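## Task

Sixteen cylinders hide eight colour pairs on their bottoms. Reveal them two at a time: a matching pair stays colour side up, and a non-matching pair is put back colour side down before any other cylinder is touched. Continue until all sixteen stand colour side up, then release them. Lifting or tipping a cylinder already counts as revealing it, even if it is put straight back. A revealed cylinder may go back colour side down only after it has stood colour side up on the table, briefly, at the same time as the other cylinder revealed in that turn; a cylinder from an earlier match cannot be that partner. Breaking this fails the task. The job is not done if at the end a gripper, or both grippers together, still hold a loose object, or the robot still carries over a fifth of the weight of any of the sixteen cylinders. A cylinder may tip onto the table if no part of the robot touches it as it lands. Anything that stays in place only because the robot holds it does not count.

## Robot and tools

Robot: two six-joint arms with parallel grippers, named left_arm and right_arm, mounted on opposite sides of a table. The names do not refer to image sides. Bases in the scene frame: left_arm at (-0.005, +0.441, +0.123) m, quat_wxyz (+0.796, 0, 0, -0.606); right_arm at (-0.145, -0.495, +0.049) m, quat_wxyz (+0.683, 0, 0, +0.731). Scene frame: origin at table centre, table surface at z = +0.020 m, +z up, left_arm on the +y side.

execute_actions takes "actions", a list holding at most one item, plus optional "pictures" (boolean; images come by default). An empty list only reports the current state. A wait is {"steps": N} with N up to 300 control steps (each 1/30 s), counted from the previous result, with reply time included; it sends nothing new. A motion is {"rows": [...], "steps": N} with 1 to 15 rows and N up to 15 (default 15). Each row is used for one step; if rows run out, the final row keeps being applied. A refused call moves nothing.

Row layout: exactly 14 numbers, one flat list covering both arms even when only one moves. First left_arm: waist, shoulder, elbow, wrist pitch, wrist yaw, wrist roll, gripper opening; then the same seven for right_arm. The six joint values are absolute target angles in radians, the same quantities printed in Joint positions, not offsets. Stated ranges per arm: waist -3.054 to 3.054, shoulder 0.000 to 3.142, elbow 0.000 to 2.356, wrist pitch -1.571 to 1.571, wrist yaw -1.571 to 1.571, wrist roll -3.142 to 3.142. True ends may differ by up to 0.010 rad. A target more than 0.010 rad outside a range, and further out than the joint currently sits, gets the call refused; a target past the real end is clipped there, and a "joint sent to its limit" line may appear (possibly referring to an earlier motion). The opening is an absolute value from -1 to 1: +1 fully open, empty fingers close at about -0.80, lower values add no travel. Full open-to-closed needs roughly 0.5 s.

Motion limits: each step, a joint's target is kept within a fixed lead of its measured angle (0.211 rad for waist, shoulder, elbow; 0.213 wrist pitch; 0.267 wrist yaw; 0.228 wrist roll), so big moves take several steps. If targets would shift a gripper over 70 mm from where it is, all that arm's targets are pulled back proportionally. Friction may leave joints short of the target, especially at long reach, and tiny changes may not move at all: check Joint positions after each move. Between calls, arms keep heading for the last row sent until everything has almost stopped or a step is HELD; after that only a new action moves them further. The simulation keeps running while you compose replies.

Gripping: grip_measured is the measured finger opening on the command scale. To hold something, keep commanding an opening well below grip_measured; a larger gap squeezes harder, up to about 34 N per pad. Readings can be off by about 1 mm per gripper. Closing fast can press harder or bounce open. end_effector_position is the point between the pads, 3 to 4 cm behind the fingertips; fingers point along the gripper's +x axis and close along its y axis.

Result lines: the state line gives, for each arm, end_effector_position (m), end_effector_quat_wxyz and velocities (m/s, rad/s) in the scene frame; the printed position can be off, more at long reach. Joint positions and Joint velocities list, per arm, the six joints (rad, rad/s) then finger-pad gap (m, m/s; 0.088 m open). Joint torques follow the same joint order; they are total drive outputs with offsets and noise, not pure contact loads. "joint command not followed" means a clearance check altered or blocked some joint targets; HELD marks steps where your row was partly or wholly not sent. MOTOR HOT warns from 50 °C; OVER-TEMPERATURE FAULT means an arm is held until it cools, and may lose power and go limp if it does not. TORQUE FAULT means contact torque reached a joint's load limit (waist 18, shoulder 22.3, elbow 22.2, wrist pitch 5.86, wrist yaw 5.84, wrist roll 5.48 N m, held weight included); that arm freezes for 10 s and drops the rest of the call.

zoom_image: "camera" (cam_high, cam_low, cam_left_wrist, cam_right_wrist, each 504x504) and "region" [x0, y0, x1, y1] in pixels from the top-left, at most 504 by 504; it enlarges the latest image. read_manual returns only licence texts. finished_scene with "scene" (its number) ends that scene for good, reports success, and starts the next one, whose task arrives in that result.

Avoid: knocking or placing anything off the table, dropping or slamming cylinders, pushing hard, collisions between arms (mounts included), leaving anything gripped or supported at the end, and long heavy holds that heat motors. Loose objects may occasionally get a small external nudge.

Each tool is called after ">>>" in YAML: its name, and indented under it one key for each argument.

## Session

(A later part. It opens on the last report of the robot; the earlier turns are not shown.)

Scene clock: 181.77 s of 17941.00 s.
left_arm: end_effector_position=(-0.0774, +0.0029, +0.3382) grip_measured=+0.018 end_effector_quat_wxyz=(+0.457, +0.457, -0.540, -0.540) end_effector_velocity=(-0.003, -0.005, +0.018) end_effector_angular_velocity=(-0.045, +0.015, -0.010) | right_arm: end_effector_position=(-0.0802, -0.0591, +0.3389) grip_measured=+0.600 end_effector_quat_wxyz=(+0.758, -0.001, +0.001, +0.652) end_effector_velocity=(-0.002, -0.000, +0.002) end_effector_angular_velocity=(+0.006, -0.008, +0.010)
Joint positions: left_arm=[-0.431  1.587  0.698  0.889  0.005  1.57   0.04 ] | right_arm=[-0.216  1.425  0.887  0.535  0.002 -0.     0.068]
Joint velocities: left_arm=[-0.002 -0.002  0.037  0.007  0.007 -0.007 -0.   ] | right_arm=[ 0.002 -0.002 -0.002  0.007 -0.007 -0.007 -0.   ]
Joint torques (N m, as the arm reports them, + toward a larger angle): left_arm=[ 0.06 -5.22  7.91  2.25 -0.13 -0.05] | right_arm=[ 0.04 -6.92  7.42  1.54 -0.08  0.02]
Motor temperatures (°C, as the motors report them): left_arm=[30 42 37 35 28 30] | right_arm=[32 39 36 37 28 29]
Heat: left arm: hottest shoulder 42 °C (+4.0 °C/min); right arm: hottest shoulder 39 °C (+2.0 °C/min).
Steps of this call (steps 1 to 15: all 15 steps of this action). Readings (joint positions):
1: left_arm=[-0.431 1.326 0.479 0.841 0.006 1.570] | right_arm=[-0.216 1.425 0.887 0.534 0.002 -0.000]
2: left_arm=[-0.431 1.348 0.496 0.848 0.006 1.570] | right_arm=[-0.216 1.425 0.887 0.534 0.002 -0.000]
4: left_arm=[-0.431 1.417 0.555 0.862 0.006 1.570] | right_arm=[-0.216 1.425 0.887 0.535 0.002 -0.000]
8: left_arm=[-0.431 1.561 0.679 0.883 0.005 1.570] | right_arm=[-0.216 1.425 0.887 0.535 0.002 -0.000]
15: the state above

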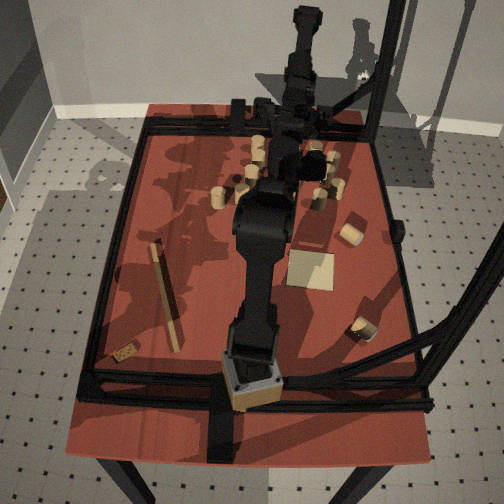

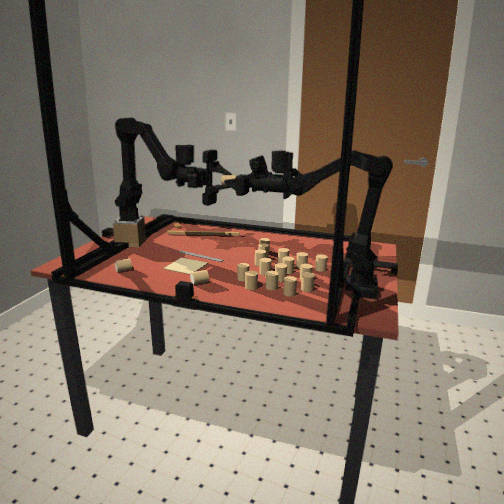

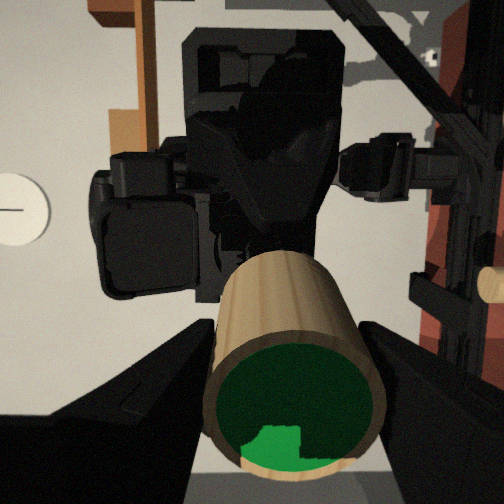

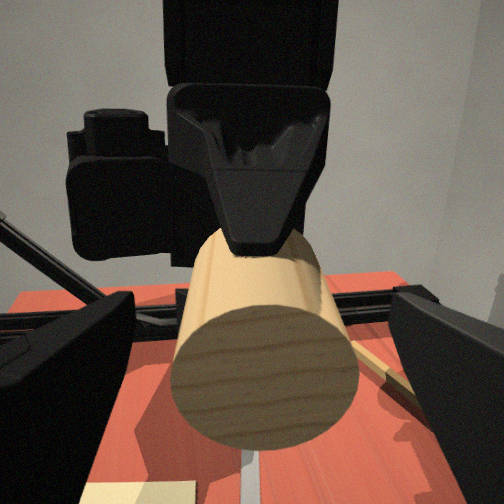

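>>> execute_actions:
  actions:
    - {"rows":[[-0.43,1.593,0.71,0.893,0,1.571,-0.3, -0.216,1.422,0.885,0.537,0,0,0.1],[-0.43,1.593,0.71,0.893,0,1.571,-0.3, -0.216,1.422,0.885,0.537,0,0,0.1],[-0.43,1.593,0.71,0.893,0,1.571,-0.3, -0.216,1.422,0.885,0.537,0,0,0.1],[-0.43,1.593,0.71,0.893,0,1.571,-0.3, -0.216,1.422,0.885,0.537,0,0,0.1],[-0.43,1.593,0.71,0.893,0,1.571,-0.3, -0.216,1.422,0.885,0.537,0,0,0.0],[-0.43,1.593,0.71,0.893,0,1.571,-0.3, -0.216,1.422,0.885,0.537,0,0,-0.3]],"steps":10}
  pictures: false

>>> execute_actions:
  actions:
    - {"rows":[[-0.43,1.593,0.71,0.893,0,1.571,0.6, -0.216,1.422,0.885,0.537,0,0,-0.3]],"steps":7}
  pictures: false

>>> execute_actions:
  actions:
    - {"rows":[[-0.428,1.47,0.6,0.872,0,1.571,0.6, -0.216,1.422,0.885,0.537,0,0,-0.3],[-0.428,1.47,0.6,0.872,0,1.571,0.6, -0.216,1.422,0.885,0.537,0,0,-0.3],[-0.428,1.31,0.47,0.84,0,1.571,0.6, -0.216,1.422,0.885,0.537,0,0,-0.3]],"steps":7}
  pictures: false

>>> execute_actions:
  actions:
    - {"rows":[[-0.428,1.0,0.31,0.69,0,1.571,0.6, -0.143,1.42,1.13,-1.28,0,0,-0.3]],"steps":15}
  pictures: false

>>> execute_actions:
  actions:
    - {"rows":[[-0.428,1.0,0.31,0.69,0,1.571,0.6, -0.143,2.065,1.78,-1.28,0,0,-0.3]],"steps":15}
  pictures: false

>>> execute_actions:
  actions:
    - {"steps":10}
  pictures: false

>>> execute_actions:
  actions:
    - {"rows":[[-0.428,1.0,0.31,0.69,0,1.571,0.6, -0.143,2.085,1.71,-1.19,0,0,-0.3],[-0.428,1.0,0.31,0.69,0,1.571,0.6, -0.143,2.085,1.71,-1.19,0,0,-0.3],[-0.428,1.0,0.31,0.69,0,1.571,0.6, -0.143,2.085,1.71,-1.19,0,0,-0.3],[-0.428,1.0,0.31,0.69,0,1.571,0.6, -0.143,2.105,1.64,-1.1,0,0,-0.3],[-0.428,1.0,0.31,0.69,0,1.571,0.6, -0.143,2.105,1.64,-1.1,0,0,-0.3],[-0.428,1.0,0.31,0.69,0,1.571,0.6, -0.143,2.105,1.64,-1.1,0,0,-0.3],[-0.428,1.0,0.31,0.69,0,1.571,0.6, -0.143,2.12,1.595,-1.04,0,0,-0.3],[-0.428,1.0,0.31,0.69,0,1.571,0.6, -0.143,2.12,1.595,-1.04,0,0,-0.3],[-0.428,1.0,0.31,0.69,0,1.571,0.6, -0.143,2.12,1.595,-1.04,0,0,-0.3],[-0.428,1.0,0.31,0.69,0,1.571,0.6, -0.143,2.126,1.576,-1.015,0,0,-0.3]],"steps":15}

Scene clock: 194.53 s of 17941.00 s.
left_arm: end_effector_position=(-0.0766, +0.0021, +0.3389) grip_measured=+0.018 end_effector_quat_wxyz=(+0.458, +0.457, -0.539, -0.539) end_effector_velocity=(+0.002, +0.000, -0.002) end_effector_angular_velocity=(+0.013, +0.035, +0.019) | right_arm: end_effector_position=(-0.0808, -0.0591, +0.3391) grip_measured=+0.005 end_effector_quat_wxyz=(+0.757, -0.001, +0.001, +0.653) end_effector_velocity=(-0.000, -0.002, -0.002) end_effector_angular_velocity=(-0.008, -0.006, +0.005)
Joint positions: left_arm=[-0.43   1.589  0.701  0.889  0.002  1.57   0.04 ] | right_arm=[-0.215  1.425  0.887  0.535 -0.001 -0.     0.039]
Joint velocities: left_arm=[-0.002 -0.002 -0.002 -0.007 -0.022 -0.037 -0.   ] | right_arm=[-0.002 -0.007 -0.007 -0.007 -0.007 -0.007  0.   ]
Joint torques (N m, as the arm reports them, + toward a larger angle): left_arm=[-0.06 -5.41  7.97  2.25 -0.04 -0.08] | right_arm=[-0.13 -6.89  7.42  1.54 -0.03  0.02]
Motor temperatures (°C, as the motors report them): left_arm=[30 41 38 37 28 30] | right_arm=[32 38 36 38 28 29]
Heat: left arm: hottest shoulder 41 °C (+2.0 °C/min); right arm: hottest shoulder 38 °C (+0.0 °C/min).
Steps of this call (steps 1 to 15: the robot went on to your last target; steps 16 to 373: nothing new was sent; steps 374 to 383: all 10 steps of this action). Readings (joint positions):
374: left_arm=[-0.430 1.589 0.701 0.889 0.005 1.570] | right_arm=[-0.216 1.425 0.887 0.535 0.001 -0.000]
375: left_arm=[-0.430 1.589 0.701 0.889 0.005 1.570] | right_arm=[-0.216 1.425 0.887 0.535 0.002 -0.000]
377: left_arm=[-0.430 1.589 0.701 0.889 0.005 1.570] | right_arm=[-0.216 1.425 0.887 0.535 0.001 -0.000]
381: left_arm=[-0.430 1.589 0.701 0.889 0.002 1.570] | right_arm=[-0.215 1.425 0.887 0.535 -0.001 -0.000]
383: the state above

Scene clock: 194.77 s of 17941.00 s.
left_arm: end_effector_position=(-0.0766, +0.0021, +0.3395) grip_measured=+0.501 end_effector_quat_wxyz=(+0.459, +0.457, -0.540, -0.538) end_effector_velocity=(-0.002, +0.000, -0.004) end_effector_angular_velocity=(+0.013, +0.005, -0.000) | right_arm: end_effector_position=(-0.0808, -0.0591, +0.3391) grip_measured=+0.004 end_effector_quat_wxyz=(+0.757, -0.001, +0.001, +0.653) end_effector_velocity=(-0.002, +0.001, -0.007) end_effector_angular_velocity=(-0.030, -0.018, +0.020)
Joint positions: left_arm=[-0.43   1.589  0.702  0.891  0.002  1.57   0.064] | right_arm=[-0.215  1.425  0.887  0.535 -0.001 -0.     0.039]
Joint velocities: left_arm=[-0.007  0.002 -0.002 -0.007 -0.007 -0.007  0.177] | right_arm=[-0.002  0.002 -0.002 -0.022 -0.022 -0.022 -0.   ]
Joint torques (N m, as the arm reports them, + toward a larger angle): left_arm=[-0.04 -5.4   7.86  2.13 -0.05 -0.08] | right_arm=[-0.14 -6.85  7.44  1.52 -0.02  0.03]
Motor temperatures (°C, as the motors report them): left_arm=[30 41 38 37 28 30] | right_arm=[32 38 36 38 28 29]
Heat: left arm: hottest shoulder 41 °C (+2.0 °C/min); right arm: hottest shoulder 38 °C (+0.0 °C/min).
Steps of this call (steps 1 to 7: all 7 steps of this action). Readings (joint positions):
1: left_arm=[-0.430 1.589 0.701 0.889 0.002 1.570] | right_arm=[-0.215 1.425 0.887 0.535 -0.001 -0.000]
2: left_arm=[-0.430 1.589 0.701 0.889 0.002 1.570] | right_arm=[-0.215 1.425 0.887 0.535 -0.001 -0.000]
4: left_arm=[-0.430 1.589 0.701 0.891 0.002 1.570] | right_arm=[-0.215 1.425 0.887 0.535 -0.001 -0.000]
7: the state above

Scene clock: 195.00 s of 17941.00 s.
left_arm: end_effector_position=(-0.0672, +0.0602, +0.3416) grip_measured=+0.596 end_effector_quat_wxyz=(+0.459, +0.456, -0.540, -0.538) end_effector_velocity=(+0.014, +0.083, +0.057) end_effector_angular_velocity=(-0.170, +0.035, +0.005) | right_arm: end_effector_position=(-0.0808, -0.0591, +0.3391) grip_measured=+0.004 end_effector_quat_wxyz=(+0.757, -0.001, +0.001, +0.653) end_effector_velocity=(-0.000, -0.001, -0.002) end_effector_angular_velocity=(-0.008, -0.006, +0.005)
Joint positions: left_arm=[-0.43   1.34   0.495  0.85   0.002  1.57   0.068] | right_arm=[-0.215  1.425  0.887  0.535 -0.001 -0.     0.039]
Joint velocities: left_arm=[-0.002 -0.452 -0.227 -0.051 -0.007 -0.007  0.002] | right_arm=[-0.002 -0.002 -0.002 -0.007 -0.007 -0.007 -0.   ]
Joint torques (N m, as the arm reports them, + toward a larger angle): left_arm=[ 0.13 -3.81  6.05  1.68 -0.03 -0.07] | right_arm=[-0.08 -6.9   7.43  1.55 -0.01  0.04]
Motor temperatures (°C, as the motors report them): left_arm=[30 41 38 37 28 30] | right_arm=[32 38 36 39 28 29]
Heat: left arm: hottest shoulder 41 °C (+2.0 °C/min); right arm: hottest wrist pitch 39 °C (+1.0 °C/min).
Steps of this call (steps 1 to 7: all 7 steps of this action). Readings (joint positions):
1: left_arm=[-0.430 1.573 0.688 0.889 0.002 1.570] | right_arm=[-0.215 1.425 0.887 0.535 -0.001 -0.000]
2: left_arm=[-0.430 1.546 0.662 0.880 0.002 1.570] | right_arm=[-0.215 1.425 0.887 0.535 -0.001 -0.000]
4: left_arm=[-0.430 1.442 0.569 0.859 0.002 1.570] | right_arm=[-0.215 1.425 0.887 0.535 -0.001 -0.000]
7: the state above

Scene clock: 195.50 s of 17941.00 s.
left_arm: end_effector_position=(-0.0575, +0.1205, +0.3406) grip_measured=+0.600 end_effector_quat_wxyz=(+0.458, +0.457, -0.539, -0.539) end_effector_velocity=(+0.001, +0.002, +0.001) end_effector_angular_velocity=(-0.001, +0.008, +0.005) | right_arm: end_effector_position=(-0.1165, -0.1024, +0.2550) grip_measured=+0.004 end_effector_quat_wxyz=(+0.684, -0.244, +0.263, +0.635) end_effector_velocity=(-0.024, -0.289, -0.324) end_effector_angular_velocity=(-1.985, +0.146, +0.029)
Joint positions: left_arm=[-0.43   1.007  0.317  0.692  0.002  1.57   0.068] | right_arm=[-0.142  1.419  1.13  -0.445 -0.001 -0.     0.039]
Joint velocities: left_arm=[-0.002 -0.012 -0.002 -0.007 -0.007 -0.007 -0.   ] | right_arm=[-0.002  0.002 -0.002 -1.985 -0.022 -0.022 -0.   ]
Joint torques (N m, as the arm reports them, + toward a larger angle): left_arm=[ 0.13 -3.18  6.51  1.94 -0.05 -0.07] | right_arm=[-0.13 -6.33  7.56  1.12 -0.01  0.02]
Motor temperatures (°C, as the motors report them): left_arm=[30 41 38 37 28 30] | right_arm=[32 38 36 39 28 29]
Heat: left arm: hottest shoulder 41 °C (+2.0 °C/min); right arm: hottest wrist pitch 39 °C (+1.0 °C/min).
Steps of this call (steps 1 to 15: all 15 steps of this action). Readings (joint positions):
1: left_arm=[-0.430 1.299 0.469 0.819 0.002 1.570] | right_arm=[-0.210 1.425 0.915 0.477 0.005 -0.000]
2: left_arm=[-0.430 1.237 0.426 0.769 0.002 1.570] | right_arm=[-0.195 1.429 0.966 0.398 0.007 -0.000]
4: left_arm=[-0.430 1.116 0.346 0.714 0.002 1.570] | right_arm=[-0.162 1.436 1.055 0.278 0.001 -0.000]
8: left_arm=[-0.430 1.019 0.320 0.704 0.002 1.570] | right_arm=[-0.142 1.413 1.128 0.027 -0.001 -0.000]
15: the state above

Scene clock: 196.00 s of 17941.00 s.
left_arm: end_effector_position=(-0.0575, +0.1206, +0.3409) grip_measured=+0.600 end_effector_quat_wxyz=(+0.459, +0.457, -0.539, -0.538) end_effector_velocity=(-0.002, +0.000, +0.000) end_effector_angular_velocity=(+0.001, -0.008, -0.010) | right_arm: end_effector_position=(-0.1163, -0.1001, +0.1486) grip_measured=+0.004 end_effector_quat_wxyz=(+0.518, -0.481, +0.518, +0.481) end_effector_velocity=(-0.000, -0.027, -0.001) end_effector_angular_velocity=(-0.216, +0.023, +0.000)
Joint positions: left_arm=[-0.43   1.006  0.317  0.691  0.002  1.57   0.068] | right_arm=[-0.142  2.062  1.749 -1.257 -0.001 -0.     0.039]
Joint velocities: left_arm=[-0.002 -0.002  0.002 -0.007  0.007  0.007 -0.   ] | right_arm=[-0.007  0.085  0.125 -0.256 -0.007 -0.007  0.   ]
Joint torques (N m, as the arm reports them, + toward a larger angle): left_arm=[ 0.15 -3.13  6.48  1.92 -0.05 -0.07] | right_arm=[ -0.12 -10.92   8.69  -0.01  -0.01   0.02]
Motor temperatures (°C, as the motors report them): left_arm=[30 41 38 37 28 30] | right_arm=[32 38 36 39 28 29]
Heat: left arm: hottest shoulder 41 °C (+2.0 °C/min); right arm: hottest wrist pitch 39 °C (+1.0 °C/min).
Steps of this call (steps 1 to 15: all 15 steps of this action). Readings (joint positions):
1: left_arm=[-0.430 1.006 0.317 0.692 0.002 1.570] | right_arm=[-0.142 1.450 1.164 -0.537 -0.001 -0.000]
2: left_arm=[-0.430 1.006 0.317 0.692 0.002 1.570] | right_arm=[-0.142 1.501 1.222 -0.598 -0.001 -0.000]
4: left_arm=[-0.430 1.006 0.317 0.692 0.002 1.570] | right_arm=[-0.142 1.629 1.359 -0.716 -0.001 -0.000]
8: left_arm=[-0.430 1.006 0.317 0.691 0.002 1.570] | right_arm=[-0.142 1.876 1.614 -0.981 -0.001 -0.000]
15: the state above

Scene clock: 196.33 s of 17941.00 s.
left_arm: end_effector_position=(-0.0575, +0.1206, +0.3409) grip_measured=+0.600 end_effector_quat_wxyz=(+0.459, +0.457, -0.539, -0.538) end_effector_velocity=(+0.000, +0.001, -0.004) end_effector_angular_velocity=(+0.018, +0.005, +0.005) | right_arm: end_effector_position=(-0.1162, -0.0993, +0.1538) grip_measured=+0.004 end_effector_quat_wxyz=(+0.518, -0.481, +0.518, +0.482) end_effector_velocity=(-0.000, +0.001, +0.000) end_effector_angular_velocity=(+0.008, +0.007, +0.005)
Joint positions: left_arm=[-0.43   1.006  0.317  0.691  0.002  1.57   0.068] | right_arm=[-0.142  2.064  1.772 -1.278 -0.001 -0.     0.039]
Joint velocities: left_arm=[-0.002 -0.007 -0.002 -0.022 -0.007 -0.007 -0.   ] | right_arm=[-0.002 -0.002 -0.002  0.007 -0.007 -0.007 -0.   ]
Joint torques (N m, as the arm reports them, + toward a larger angle): left_arm=[ 0.13 -3.15  6.48  1.93 -0.04 -0.07] | right_arm=[ -0.09 -10.19   7.17   0.    -0.03   0.01]
Motor temperatures (°C, as the motors report them): left_arm=[30 41 38 37 28 30] | right_arm=[32 38 36 38 28 29]
Heat: left arm: hottest shoulder 41 °C (+2.0 °C/min); right arm: hottest shoulder 38 °C (+0.0 °C/min).
Steps of this call (steps 1 to 10: the robot went on to your last target). Readings (joint positions):
1: left_arm=[-0.430 1.006 0.317 0.691 0.002 1.570] | right_arm=[-0.142 2.064 1.753 -1.264 -0.001 -0.000]
2: left_arm=[-0.430 1.006 0.317 0.691 0.002 1.570] | right_arm=[-0.142 2.064 1.758 -1.269 -0.001 -0.000]
4: left_arm=[-0.430 1.006 0.317 0.691 0.002 1.570] | right_arm=[-0.142 2.064 1.768 -1.273 -0.001 -0.000]
8: left_arm=[-0.430 1.006 0.317 0.691 0.002 1.570] | right_arm=[-0.142 2.064 1.772 -1.278 -0.001 -0.000]
10: the state above

Scene clock: 196.83 s of 17941.00 s.
left_arm: end_effector_position=(-0.0575, +0.1207, +0.3410) grip_measured=+0.600 end_effector_quat_wxyz=(+0.459, +0.457, -0.539, -0.538) end_effector_velocity=(+0.000, +0.000, +0.001) end_effector_angular_velocity=(-0.006, +0.008, +0.005) | right_arm: end_effector_position=(-0.1160, -0.0955, +0.0852) grip_measured=+0.004 end_effector_quat_wxyz=(+0.520, -0.479, +0.516, +0.483) end_effector_velocity=(+0.004, +0.028, -0.001) end_effector_angular_velocity=(+0.133, -0.017, +0.005)
Joint positions: left_arm=[-0.43   1.005  0.317  0.691  0.002  1.57   0.068] | right_arm=[-0.142  2.121  1.582 -1.024 -0.001 -0.     0.039]
Joint velocities: left_arm=[-0.002 -0.002 -0.002  0.007 -0.007 -0.007 -0.   ] | right_arm=[-0.002 -0.002 -0.007  0.139  0.007 -0.007  0.   ]
Joint torques (N m, as the arm reports them, + toward a larger angle): left_arm=[ 0.07 -3.16  6.45  1.94 -0.04 -0.06] | right_arm=[ 0.   -9.89  5.59  0.29  0.    0.05]
Motor temperatures (°C, as the motors report them): left_arm=[30 41 38 38 28 30] | right_arm=[32 38 36 38 28 29]
Heat: left arm: hottest shoulder 41 °C (+2.0 °C/min); right arm: hottest shoulder 38 °C (+0.0 °C/min).
Steps of this call (steps 1 to 15: all 15 steps of this action). Readings (joint positions):
1: left_arm=[-0.430 1.006 0.317 0.691 0.002 1.570] | right_arm=[-0.142 2.064 1.763 -1.262 -0.001 -0.000]
2: left_arm=[-0.430 1.006 0.317 0.691 0.002 1.570] | right_arm=[-0.142 2.064 1.752 -1.235 -0.001 -0.000]
4: left_arm=[-0.430 1.005 0.317 0.691 0.002 1.570] | right_arm=[-0.142 2.068 1.722 -1.187 -0.001 -0.000]
8: left_arm=[-0.430 1.005 0.317 0.691 0.002 1.570] | right_arm=[-0.142 2.092 1.639 -1.086 -0.001 -0.000]
15: the state above

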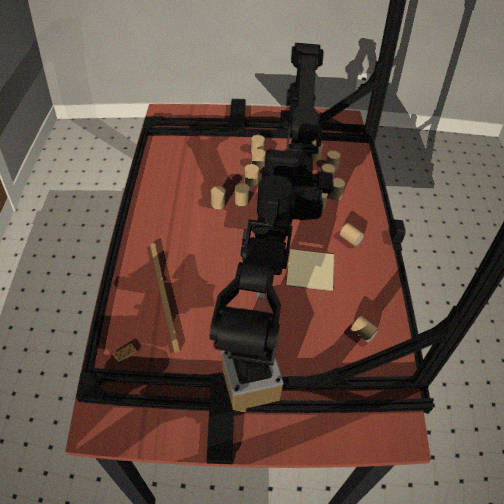

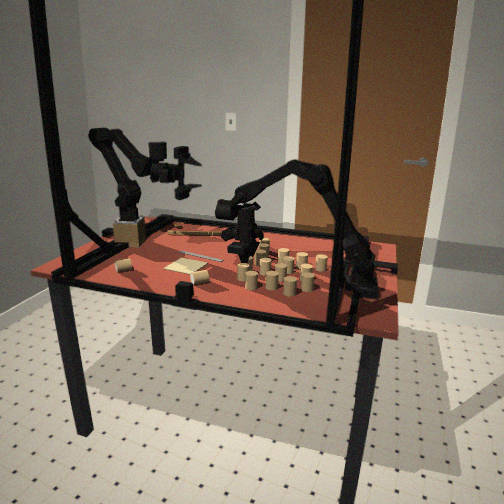

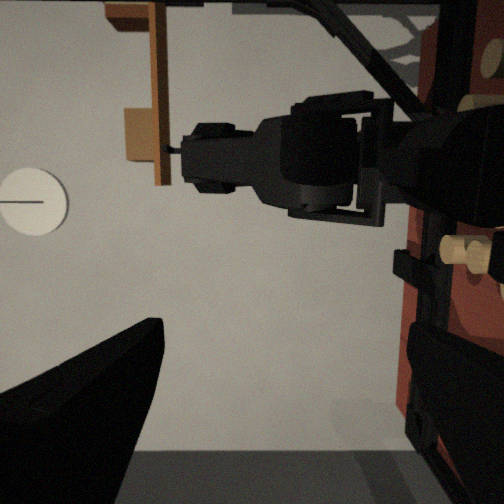

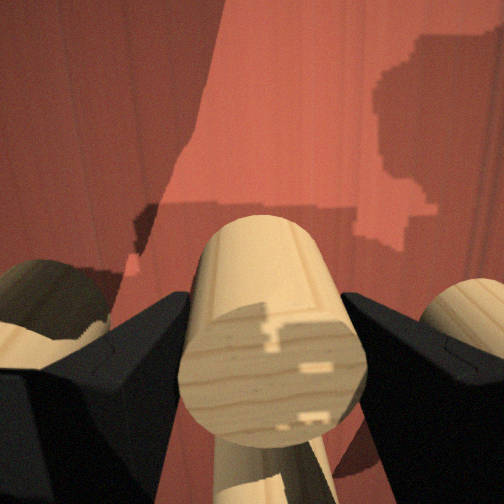

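>>> execute_actions:
  actions:
    - {"rows":[[-0.428,1.0,0.31,0.69,0,1.571,0.6, -0.143,2.126,1.576,-1.015,0,0,0.4]],"steps":7}
  pictures: false

>>> execute_actions:
  actions:
    - {"rows":[[-0.428,1.0,0.31,0.69,0,1.571,0.6, -0.143,2.1,1.65,-1.11,0,0,0.4],[-0.428,1.0,0.31,0.69,0,1.571,0.6, -0.143,2.1,1.65,-1.11,0,0,0.4],[-0.428,1.0,0.31,0.69,0,1.571,0.6, -0.143,2.1,1.65,-1.11,0,0,0.4],[-0.428,1.0,0.31,0.69,0,1.571,0.6, -0.143,2.07,1.76,-1.25,0,0,0.4]],"steps":10}
  pictures: false

>>> execute_actions:
  actions:
    - {"rows":[[-0.428,1.0,0.31,0.69,0,1.571,0.6, -0.3,2.14,1.9,-1.3,0,0.3,0.45],[-0.428,1.0,0.31,0.69,0,1.571,0.6, -0.3,2.14,1.9,-1.3,0,0.3,0.45],[-0.428,1.0,0.31,0.69,0,1.571,0.6, -0.3,2.14,1.9,-1.3,0,0.3,0.45],[-0.428,1.0,0.31,0.69,0,1.571,0.6, -0.6,2.278,2.058,-1.349,0,0.87,0.45]],"steps":15}
  pictures: false

>>> execute_actions:
  actions:
    - {"steps":10}

Scene clock: 206.33 s of 17941.00 s.
left_arm: end_effector_position=(-0.0574, +0.1208, +0.3406) grip_measured=+0.600 end_effector_quat_wxyz=(+0.459, +0.457, -0.539, -0.538) end_effector_velocity=(-0.002, +0.001, -0.002) end_effector_angular_velocity=(+0.011, +0.021, -0.010) | right_arm: end_effector_position=(-0.1157, -0.0941, +0.0847) grip_measured=+0.364 end_effector_quat_wxyz=(+0.522, -0.477, +0.515, +0.485) end_effector_velocity=(-0.003, -0.005, +0.000) end_effector_angular_velocity=(-0.020, +0.024, -0.009)
Joint positions: left_arm=[-0.43   1.005  0.316  0.691  0.002  1.57   0.068] | right_arm=[-0.142  2.122  1.581 -1.016 -0.001 -0.     0.057]
Joint velocities: left_arm=[-0.002 -0.002 -0.002 -0.007  0.007 -0.022 -0.   ] | right_arm=[-0.002 -0.002 -0.002 -0.022 -0.022  0.007  0.014]
Joint torques (N m, as the arm reports them, + toward a larger angle): left_arm=[ 0.13 -3.03  6.58  1.95 -0.04 -0.08] | right_arm=[-0.12 -9.93  5.47  0.22 -0.02  0.02]
Motor temperatures (°C, as the motors report them): left_arm=[30 39 38 38 28 30] | right_arm=[31 39 36 37 28 29]
Heat: left arm: hottest shoulder 39 °C (+1.0 °C/min); right arm: hottest shoulder 39 °C (+1.0 °C/min).
Steps of this call (steps 1 to 15: the robot went on to your last target; steps 16 to 278: nothing new was sent; steps 279 to 285: all 7 steps of this action). Readings (joint positions):
279: left_arm=[-0.430 1.005 0.316 0.691 0.002 1.570] | right_arm=[-0.142 2.122 1.581 -1.017 -0.001 -0.000]
280: left_arm=[-0.430 1.005 0.316 0.691 0.002 1.570] | right_arm=[-0.142 2.122 1.581 -1.016 -0.001 -0.000]
282: left_arm=[-0.430 1.005 0.316 0.691 0.002 1.570] | right_arm=[-0.142 2.122 1.581 -1.016 -0.001 -0.000]
285: the state above

Scene clock: 206.67 s of 17941.00 s.
left_arm: end_effector_position=(-0.0574, +0.1208, +0.3406) grip_measured=+0.600 end_effector_quat_wxyz=(+0.459, +0.457, -0.539, -0.538) end_effector_velocity=(+0.000, +0.001, -0.004) end_effector_angular_velocity=(+0.016, +0.020, +0.005) | right_arm: end_effector_position=(-0.1157, -0.0947, +0.1449) grip_measured=+0.399 end_effector_quat_wxyz=(+0.521, -0.478, +0.515, +0.484) end_effector_velocity=(-0.004, +0.005, +0.093) end_effector_angular_velocity=(+0.155, +0.011, -0.005)
Joint positions: left_arm=[-0.43   1.005  0.316  0.691  0.002  1.57   0.068] | right_arm=[-0.142  2.075  1.753 -1.236 -0.001 -0.     0.059]
Joint velocities: left_arm=[-0.002 -0.002 -0.007 -0.007 -0.007 -0.022 -0.   ] | right_arm=[ 0.002 -0.149  0.144 -0.139 -0.022  0.007 -0.   ]
Joint torques (N m, as the arm reports them, + toward a larger angle): left_arm=[ 0.15 -3.07  6.61  1.93 -0.03 -0.07] | right_arm=[-0.05 -9.8   5.91 -0.08 -0.02  0.03]
Motor temperatures (°C, as the motors report them): left_arm=[30 39 38 38 28 30] | right_arm=[31 40 36 37 28 29]
Heat: left arm: hottest shoulder 39 °C (+1.0 °C/min); right arm: hottest shoulder 40 °C (+2.0 °C/min).
Steps of this call (steps 1 to 10: all 10 steps of this action). Readings (joint positions):
1: left_arm=[-0.430 1.005 0.316 0.691 0.002 1.570] | right_arm=[-0.142 2.122 1.592 -1.036 -0.001 -0.000]
2: left_arm=[-0.430 1.005 0.316 0.691 0.002 1.570] | right_arm=[-0.142 2.122 1.604 -1.064 -0.001 -0.000]
4: left_arm=[-0.430 1.005 0.316 0.691 0.002 1.570] | right_arm=[-0.142 2.118 1.642 -1.122 -0.001 -0.000]
8: left_arm=[-0.430 1.005 0.316 0.691 0.002 1.570] | right_arm=[-0.142 2.090 1.735 -1.221 -0.001 -0.000]
10: the state above

Scene clock: 207.17 s of 17941.00 s.
left_arm: end_effector_position=(-0.0574, +0.1208, +0.3406) grip_measured=+0.600 end_effector_quat_wxyz=(+0.459, +0.457, -0.539, -0.538) end_effector_velocity=(+0.000, +0.000, -0.005) end_effector_angular_velocity=(+0.023, +0.004, +0.005) | right_arm: end_effector_position=(+0.0892, -0.1215, +0.1409) grip_measured=+0.450 end_effector_quat_wxyz=(+0.705, -0.068, +0.703, +0.066) end_effector_velocity=(-0.010, +0.009, +0.005) end_effector_angular_velocity=(+0.016, +0.016, -0.542)
Joint positions: left_arm=[-0.43   1.005  0.316  0.691  0.002  1.57   0.068] | right_arm=[-0.627  2.266  2.041 -1.346  0.005  0.822  0.061]
Joint velocities: left_arm=[-0.002 -0.002 -0.002 -0.022 -0.007 -0.007  0.   ] | right_arm=[ 0.022  0.007  0.032 -0.022 -0.022  0.564  0.   ]
Joint torques (N m, as the arm reports them, + toward a larger angle): left_arm=[ 0.15 -3.07  6.62  1.94 -0.02 -0.07] | right_arm=[  2.35 -10.5    7.64   0.    -0.15   0.12]
Motor temperatures (°C, as the motors report them): left_arm=[30 39 38 38 28 30] | right_arm=[32 40 36 37 28 29]
Heat: left arm: hottest shoulder 39 °C (+1.0 °C/min); right arm: hottest shoulder 40 °C (+2.0 °C/min).
Steps of this call (steps 1 to 15: all 15 steps of this action). Readings (joint positions):
1: left_arm=[-0.430 1.005 0.316 0.691 0.002 1.570] | right_arm=[-0.150 2.078 1.778 -1.262 -0.009 0.050]
2: left_arm=[-0.430 1.005 0.316 0.691 0.002 1.570] | right_arm=[-0.176 2.092 1.814 -1.278 -0.012 0.124]
4: left_arm=[-0.430 1.005 0.316 0.691 0.002 1.570] | right_arm=[-0.250 2.127 1.881 -1.293 -0.006 0.232]
8: left_arm=[-0.430 1.005 0.316 0.691 0.002 1.570] | right_arm=[-0.431 2.210 2.002 -1.322 -0.005 0.437]
15: the state above

Scene clock: 207.50 s of 17941.00 s.
left_arm: end_effector_position=(-0.0574, +0.1208, +0.3406) grip_measured=+0.600 end_effector_quat_wxyz=(+0.459, +0.457, -0.539, -0.538) end_effector_velocity=(+0.000, -0.000, -0.003) end_effector_angular_velocity=(+0.018, +0.005, +0.005) | right_arm: end_effector_position=(+0.0781, -0.1130, +0.1427) grip_measured=+0.450 end_effector_quat_wxyz=(+0.706, -0.061, +0.703, +0.064) end_effector_velocity=(+0.001, -0.007, +0.000) end_effector_angular_velocity=(-0.023, +0.005, -0.000)
Joint positions: left_arm=[-0.43   1.005  0.316  0.691  0.002  1.57   0.068] | right_arm=[-0.597  2.267  2.049 -1.347  0.001  0.866  0.061]
Joint velocities: left_arm=[-0.002 -0.002  0.002 -0.022 -0.007 -0.007 -0.   ] | right_arm=[-0.007 -0.002 -0.002 -0.022  0.007 -0.007 -0.   ]
Joint torques (N m, as the arm reports them, + toward a larger angle): left_arm=[ 0.15 -3.09  6.61  1.95 -0.02 -0.06] | right_arm=[ -0.29 -10.3    7.21   0.    -0.03   0.09]
Motor temperatures (°C, as the motors report them): left_arm=[30 39 38 38 28 30] | right_arm=[32 40 36 37 28 29]
Heat: left arm: hottest shoulder 39 °C (+1.0 °C/min); right arm: hottest shoulder 40 °C (+2.0 °C/min).
Steps of this call (steps 1 to 10: the robot went on to your last target). Readings (joint positions):
1: left_arm=[-0.430 1.005 0.316 0.691 0.002 1.570] | right_arm=[-0.624 2.266 2.043 -1.347 0.005 0.837]
2: left_arm=[-0.430 1.005 0.316 0.691 0.002 1.570] | right_arm=[-0.618 2.266 2.045 -1.347 0.004 0.847]
4: left_arm=[-0.430 1.005 0.316 0.691 0.002 1.570] | right_arm=[-0.605 2.267 2.049 -1.347 0.002 0.858]
8: left_arm=[-0.430 1.005 0.316 0.691 0.002 1.570] | right_arm=[-0.596 2.267 2.049 -1.347 0.001 0.865]
10: the state above

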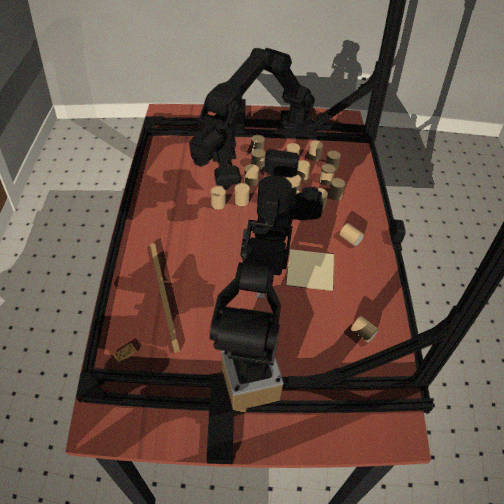

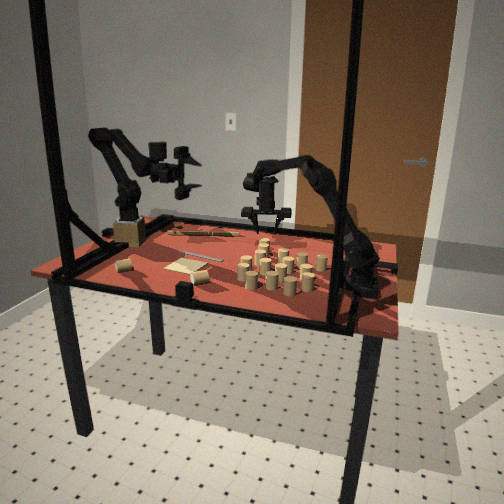

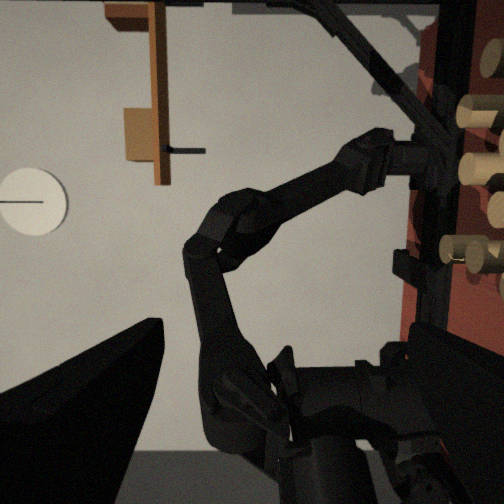

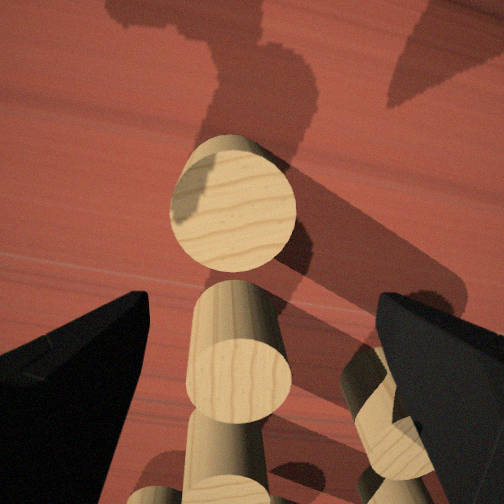

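>>> execute_actions:
  actions:
    - {"rows":[[-0.428,1.0,0.31,0.69,0,1.571,0.6, -0.619,2.368,2.207,-1.41,0,0.87,0.45]],"steps":14}
  pictures: false

>>> execute_actions:
  actions:
    - {"rows":[[-0.428,1.0,0.31,0.69,0,1.571,0.6, -0.619,2.368,2.13,-1.34,0,0.87,0.45],[-0.428,1.0,0.31,0.69,0,1.571,0.6, -0.619,2.368,2.13,-1.34,0,0.87,0.45],[-0.428,1.0,0.31,0.69,0,1.571,0.6, -0.619,2.368,2.13,-1.34,0,0.87,0.45],[-0.428,1.0,0.31,0.69,0,1.571,0.6, -0.619,2.368,2.07,-1.275,0,0.87,0.45]],"steps":12}

Scene clock: 214.50 s of 17941.00 s.
left_arm: end_effector_position=(-0.0573, +0.1209, +0.3406) grip_measured=+0.600 end_effector_quat_wxyz=(+0.459, +0.457, -0.539, -0.538) end_effector_velocity=(+0.003, +0.000, +0.001) end_effector_angular_velocity=(-0.006, +0.008, +0.020) | right_arm: end_effector_position=(+0.0951, -0.1045, +0.1438) grip_measured=+0.450 end_effector_quat_wxyz=(+0.707, -0.051, +0.703, +0.056) end_effector_velocity=(-0.001, +0.003, +0.003) end_effector_angular_velocity=(+0.018, +0.015, +0.005)
Joint positions: left_arm=[-0.429  1.005  0.316  0.691  0.002  1.57   0.068] | right_arm=[-0.62   2.35   2.197 -1.408  0.001  0.867  0.061]
Joint velocities: left_arm=[-0.002 -0.002 -0.002  0.007 -0.022 -0.007  0.   ] | right_arm=[-0.002  0.002  0.017 -0.007 -0.022 -0.007 -0.   ]
Joint torques (N m, as the arm reports them, + toward a larger angle): left_arm=[ 0.14 -3.01  6.65  1.94 -0.02 -0.08] | right_arm=[  0.03 -10.16   7.27  -0.03  -0.01   0.11]
Motor temperatures (°C, as the motors report them): left_arm=[30 38 38 38 28 30] | right_arm=[32 40 36 37 28 29]
Heat: left arm: hottest shoulder 38 °C (+1.0 °C/min); right arm: hottest shoulder 40 °C (+2.0 °C/min).
Steps of this call (steps 1 to 30: the robot went on to your last target; steps 31 to 100: nothing new was sent; then 3.20 s passed at rest; steps 101 to 114: all 14 steps of this action). Readings (joint positions):
101: left_arm=[-0.430 1.005 0.316 0.691 0.002 1.570] | right_arm=[-0.599 2.283 2.080 -1.376 0.001 0.867]
102: left_arm=[-0.430 1.005 0.316 0.691 0.002 1.570] | right_arm=[-0.602 2.305 2.121 -1.387 0.001 0.867]
104: left_arm=[-0.430 1.005 0.316 0.691 0.002 1.570] | right_arm=[-0.610 2.333 2.171 -1.389 0.001 0.867]
108: left_arm=[-0.430 1.005 0.316 0.691 0.002 1.570] | right_arm=[-0.619 2.348 2.192 -1.406 0.001 0.867]
114: the state above

Scene clock: 214.90 s of 17941.00 s.
left_arm: end_effector_position=(-0.0573, +0.1209, +0.3406) grip_measured=+0.600 end_effector_quat_wxyz=(+0.459, +0.457, -0.539, -0.538) end_effector_velocity=(+0.002, +0.000, -0.002) end_effector_angular_velocity=(+0.008, +0.006, +0.010) | right_arm: end_effector_position=(+0.0961, -0.1028, +0.1085) grip_measured=+0.450 end_effector_quat_wxyz=(+0.706, -0.052, +0.704, +0.055) end_effector_velocity=(+0.009, +0.007, +0.001) end_effector_angular_velocity=(+0.040, -0.033, -0.015)
Joint positions: left_arm=[-0.429  1.005  0.316  0.691  0.002  1.57   0.068] | right_arm=[-0.62   2.362  2.076 -1.28   0.001  0.867  0.061]
Joint velocities: left_arm=[ 0.002 -0.002 -0.002 -0.007 -0.007 -0.007 -0.   ] | right_arm=[-0.007 -0.002 -0.002  0.051  0.007  0.007 -0.   ]
Joint torques (N m, as the arm reports them, + toward a larger angle): left_arm=[ 0.09 -2.99  6.65  1.93 -0.04 -0.08] | right_arm=[  0.   -11.51   5.72   0.22  -0.01   0.1 ]
Motor temperatures (°C, as the motors report them): left_arm=[30 38 38 38 28 30] | right_arm=[32 41 36 37 28 29]
Heat: left arm: hottest shoulder 38 °C (+1.0 °C/min); right arm: hottest shoulder 41 °C (+3.0 °C/min).
Steps of this call (steps 1 to 12: all 12 steps of this action). Readings (joint positions):
1: left_arm=[-0.429 1.005 0.316 0.691 0.002 1.570] | right_arm=[-0.620 2.350 2.188 -1.396 0.001 0.867]
2: left_arm=[-0.429 1.005 0.316 0.691 0.002 1.570] | right_arm=[-0.620 2.350 2.176 -1.375 0.001 0.867]
4: left_arm=[-0.429 1.005 0.316 0.691 0.002 1.570] | right_arm=[-0.620 2.350 2.145 -1.339 0.000 0.867]
8: left_arm=[-0.429 1.005 0.316 0.691 0.002 1.570] | right_arm=[-0.620 2.358 2.086 -1.290 0.001 0.867]
12: the state above

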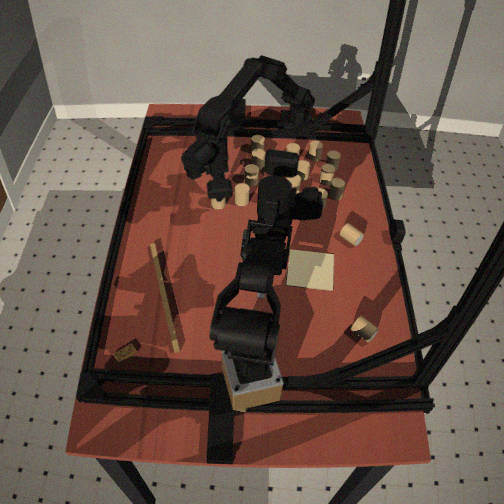

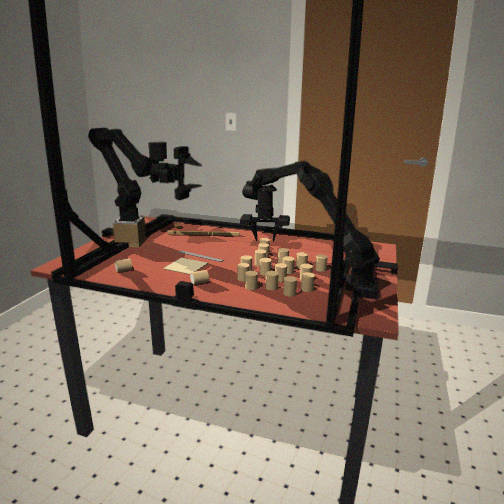

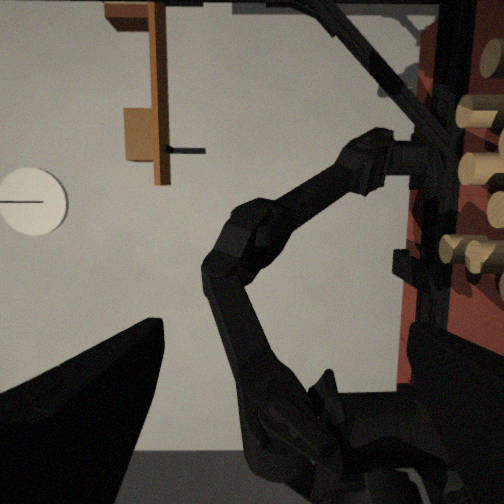

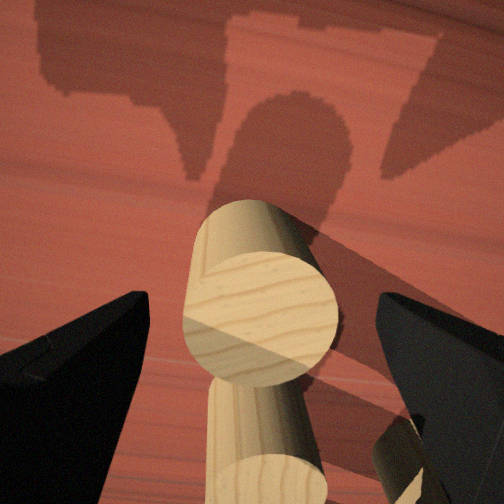

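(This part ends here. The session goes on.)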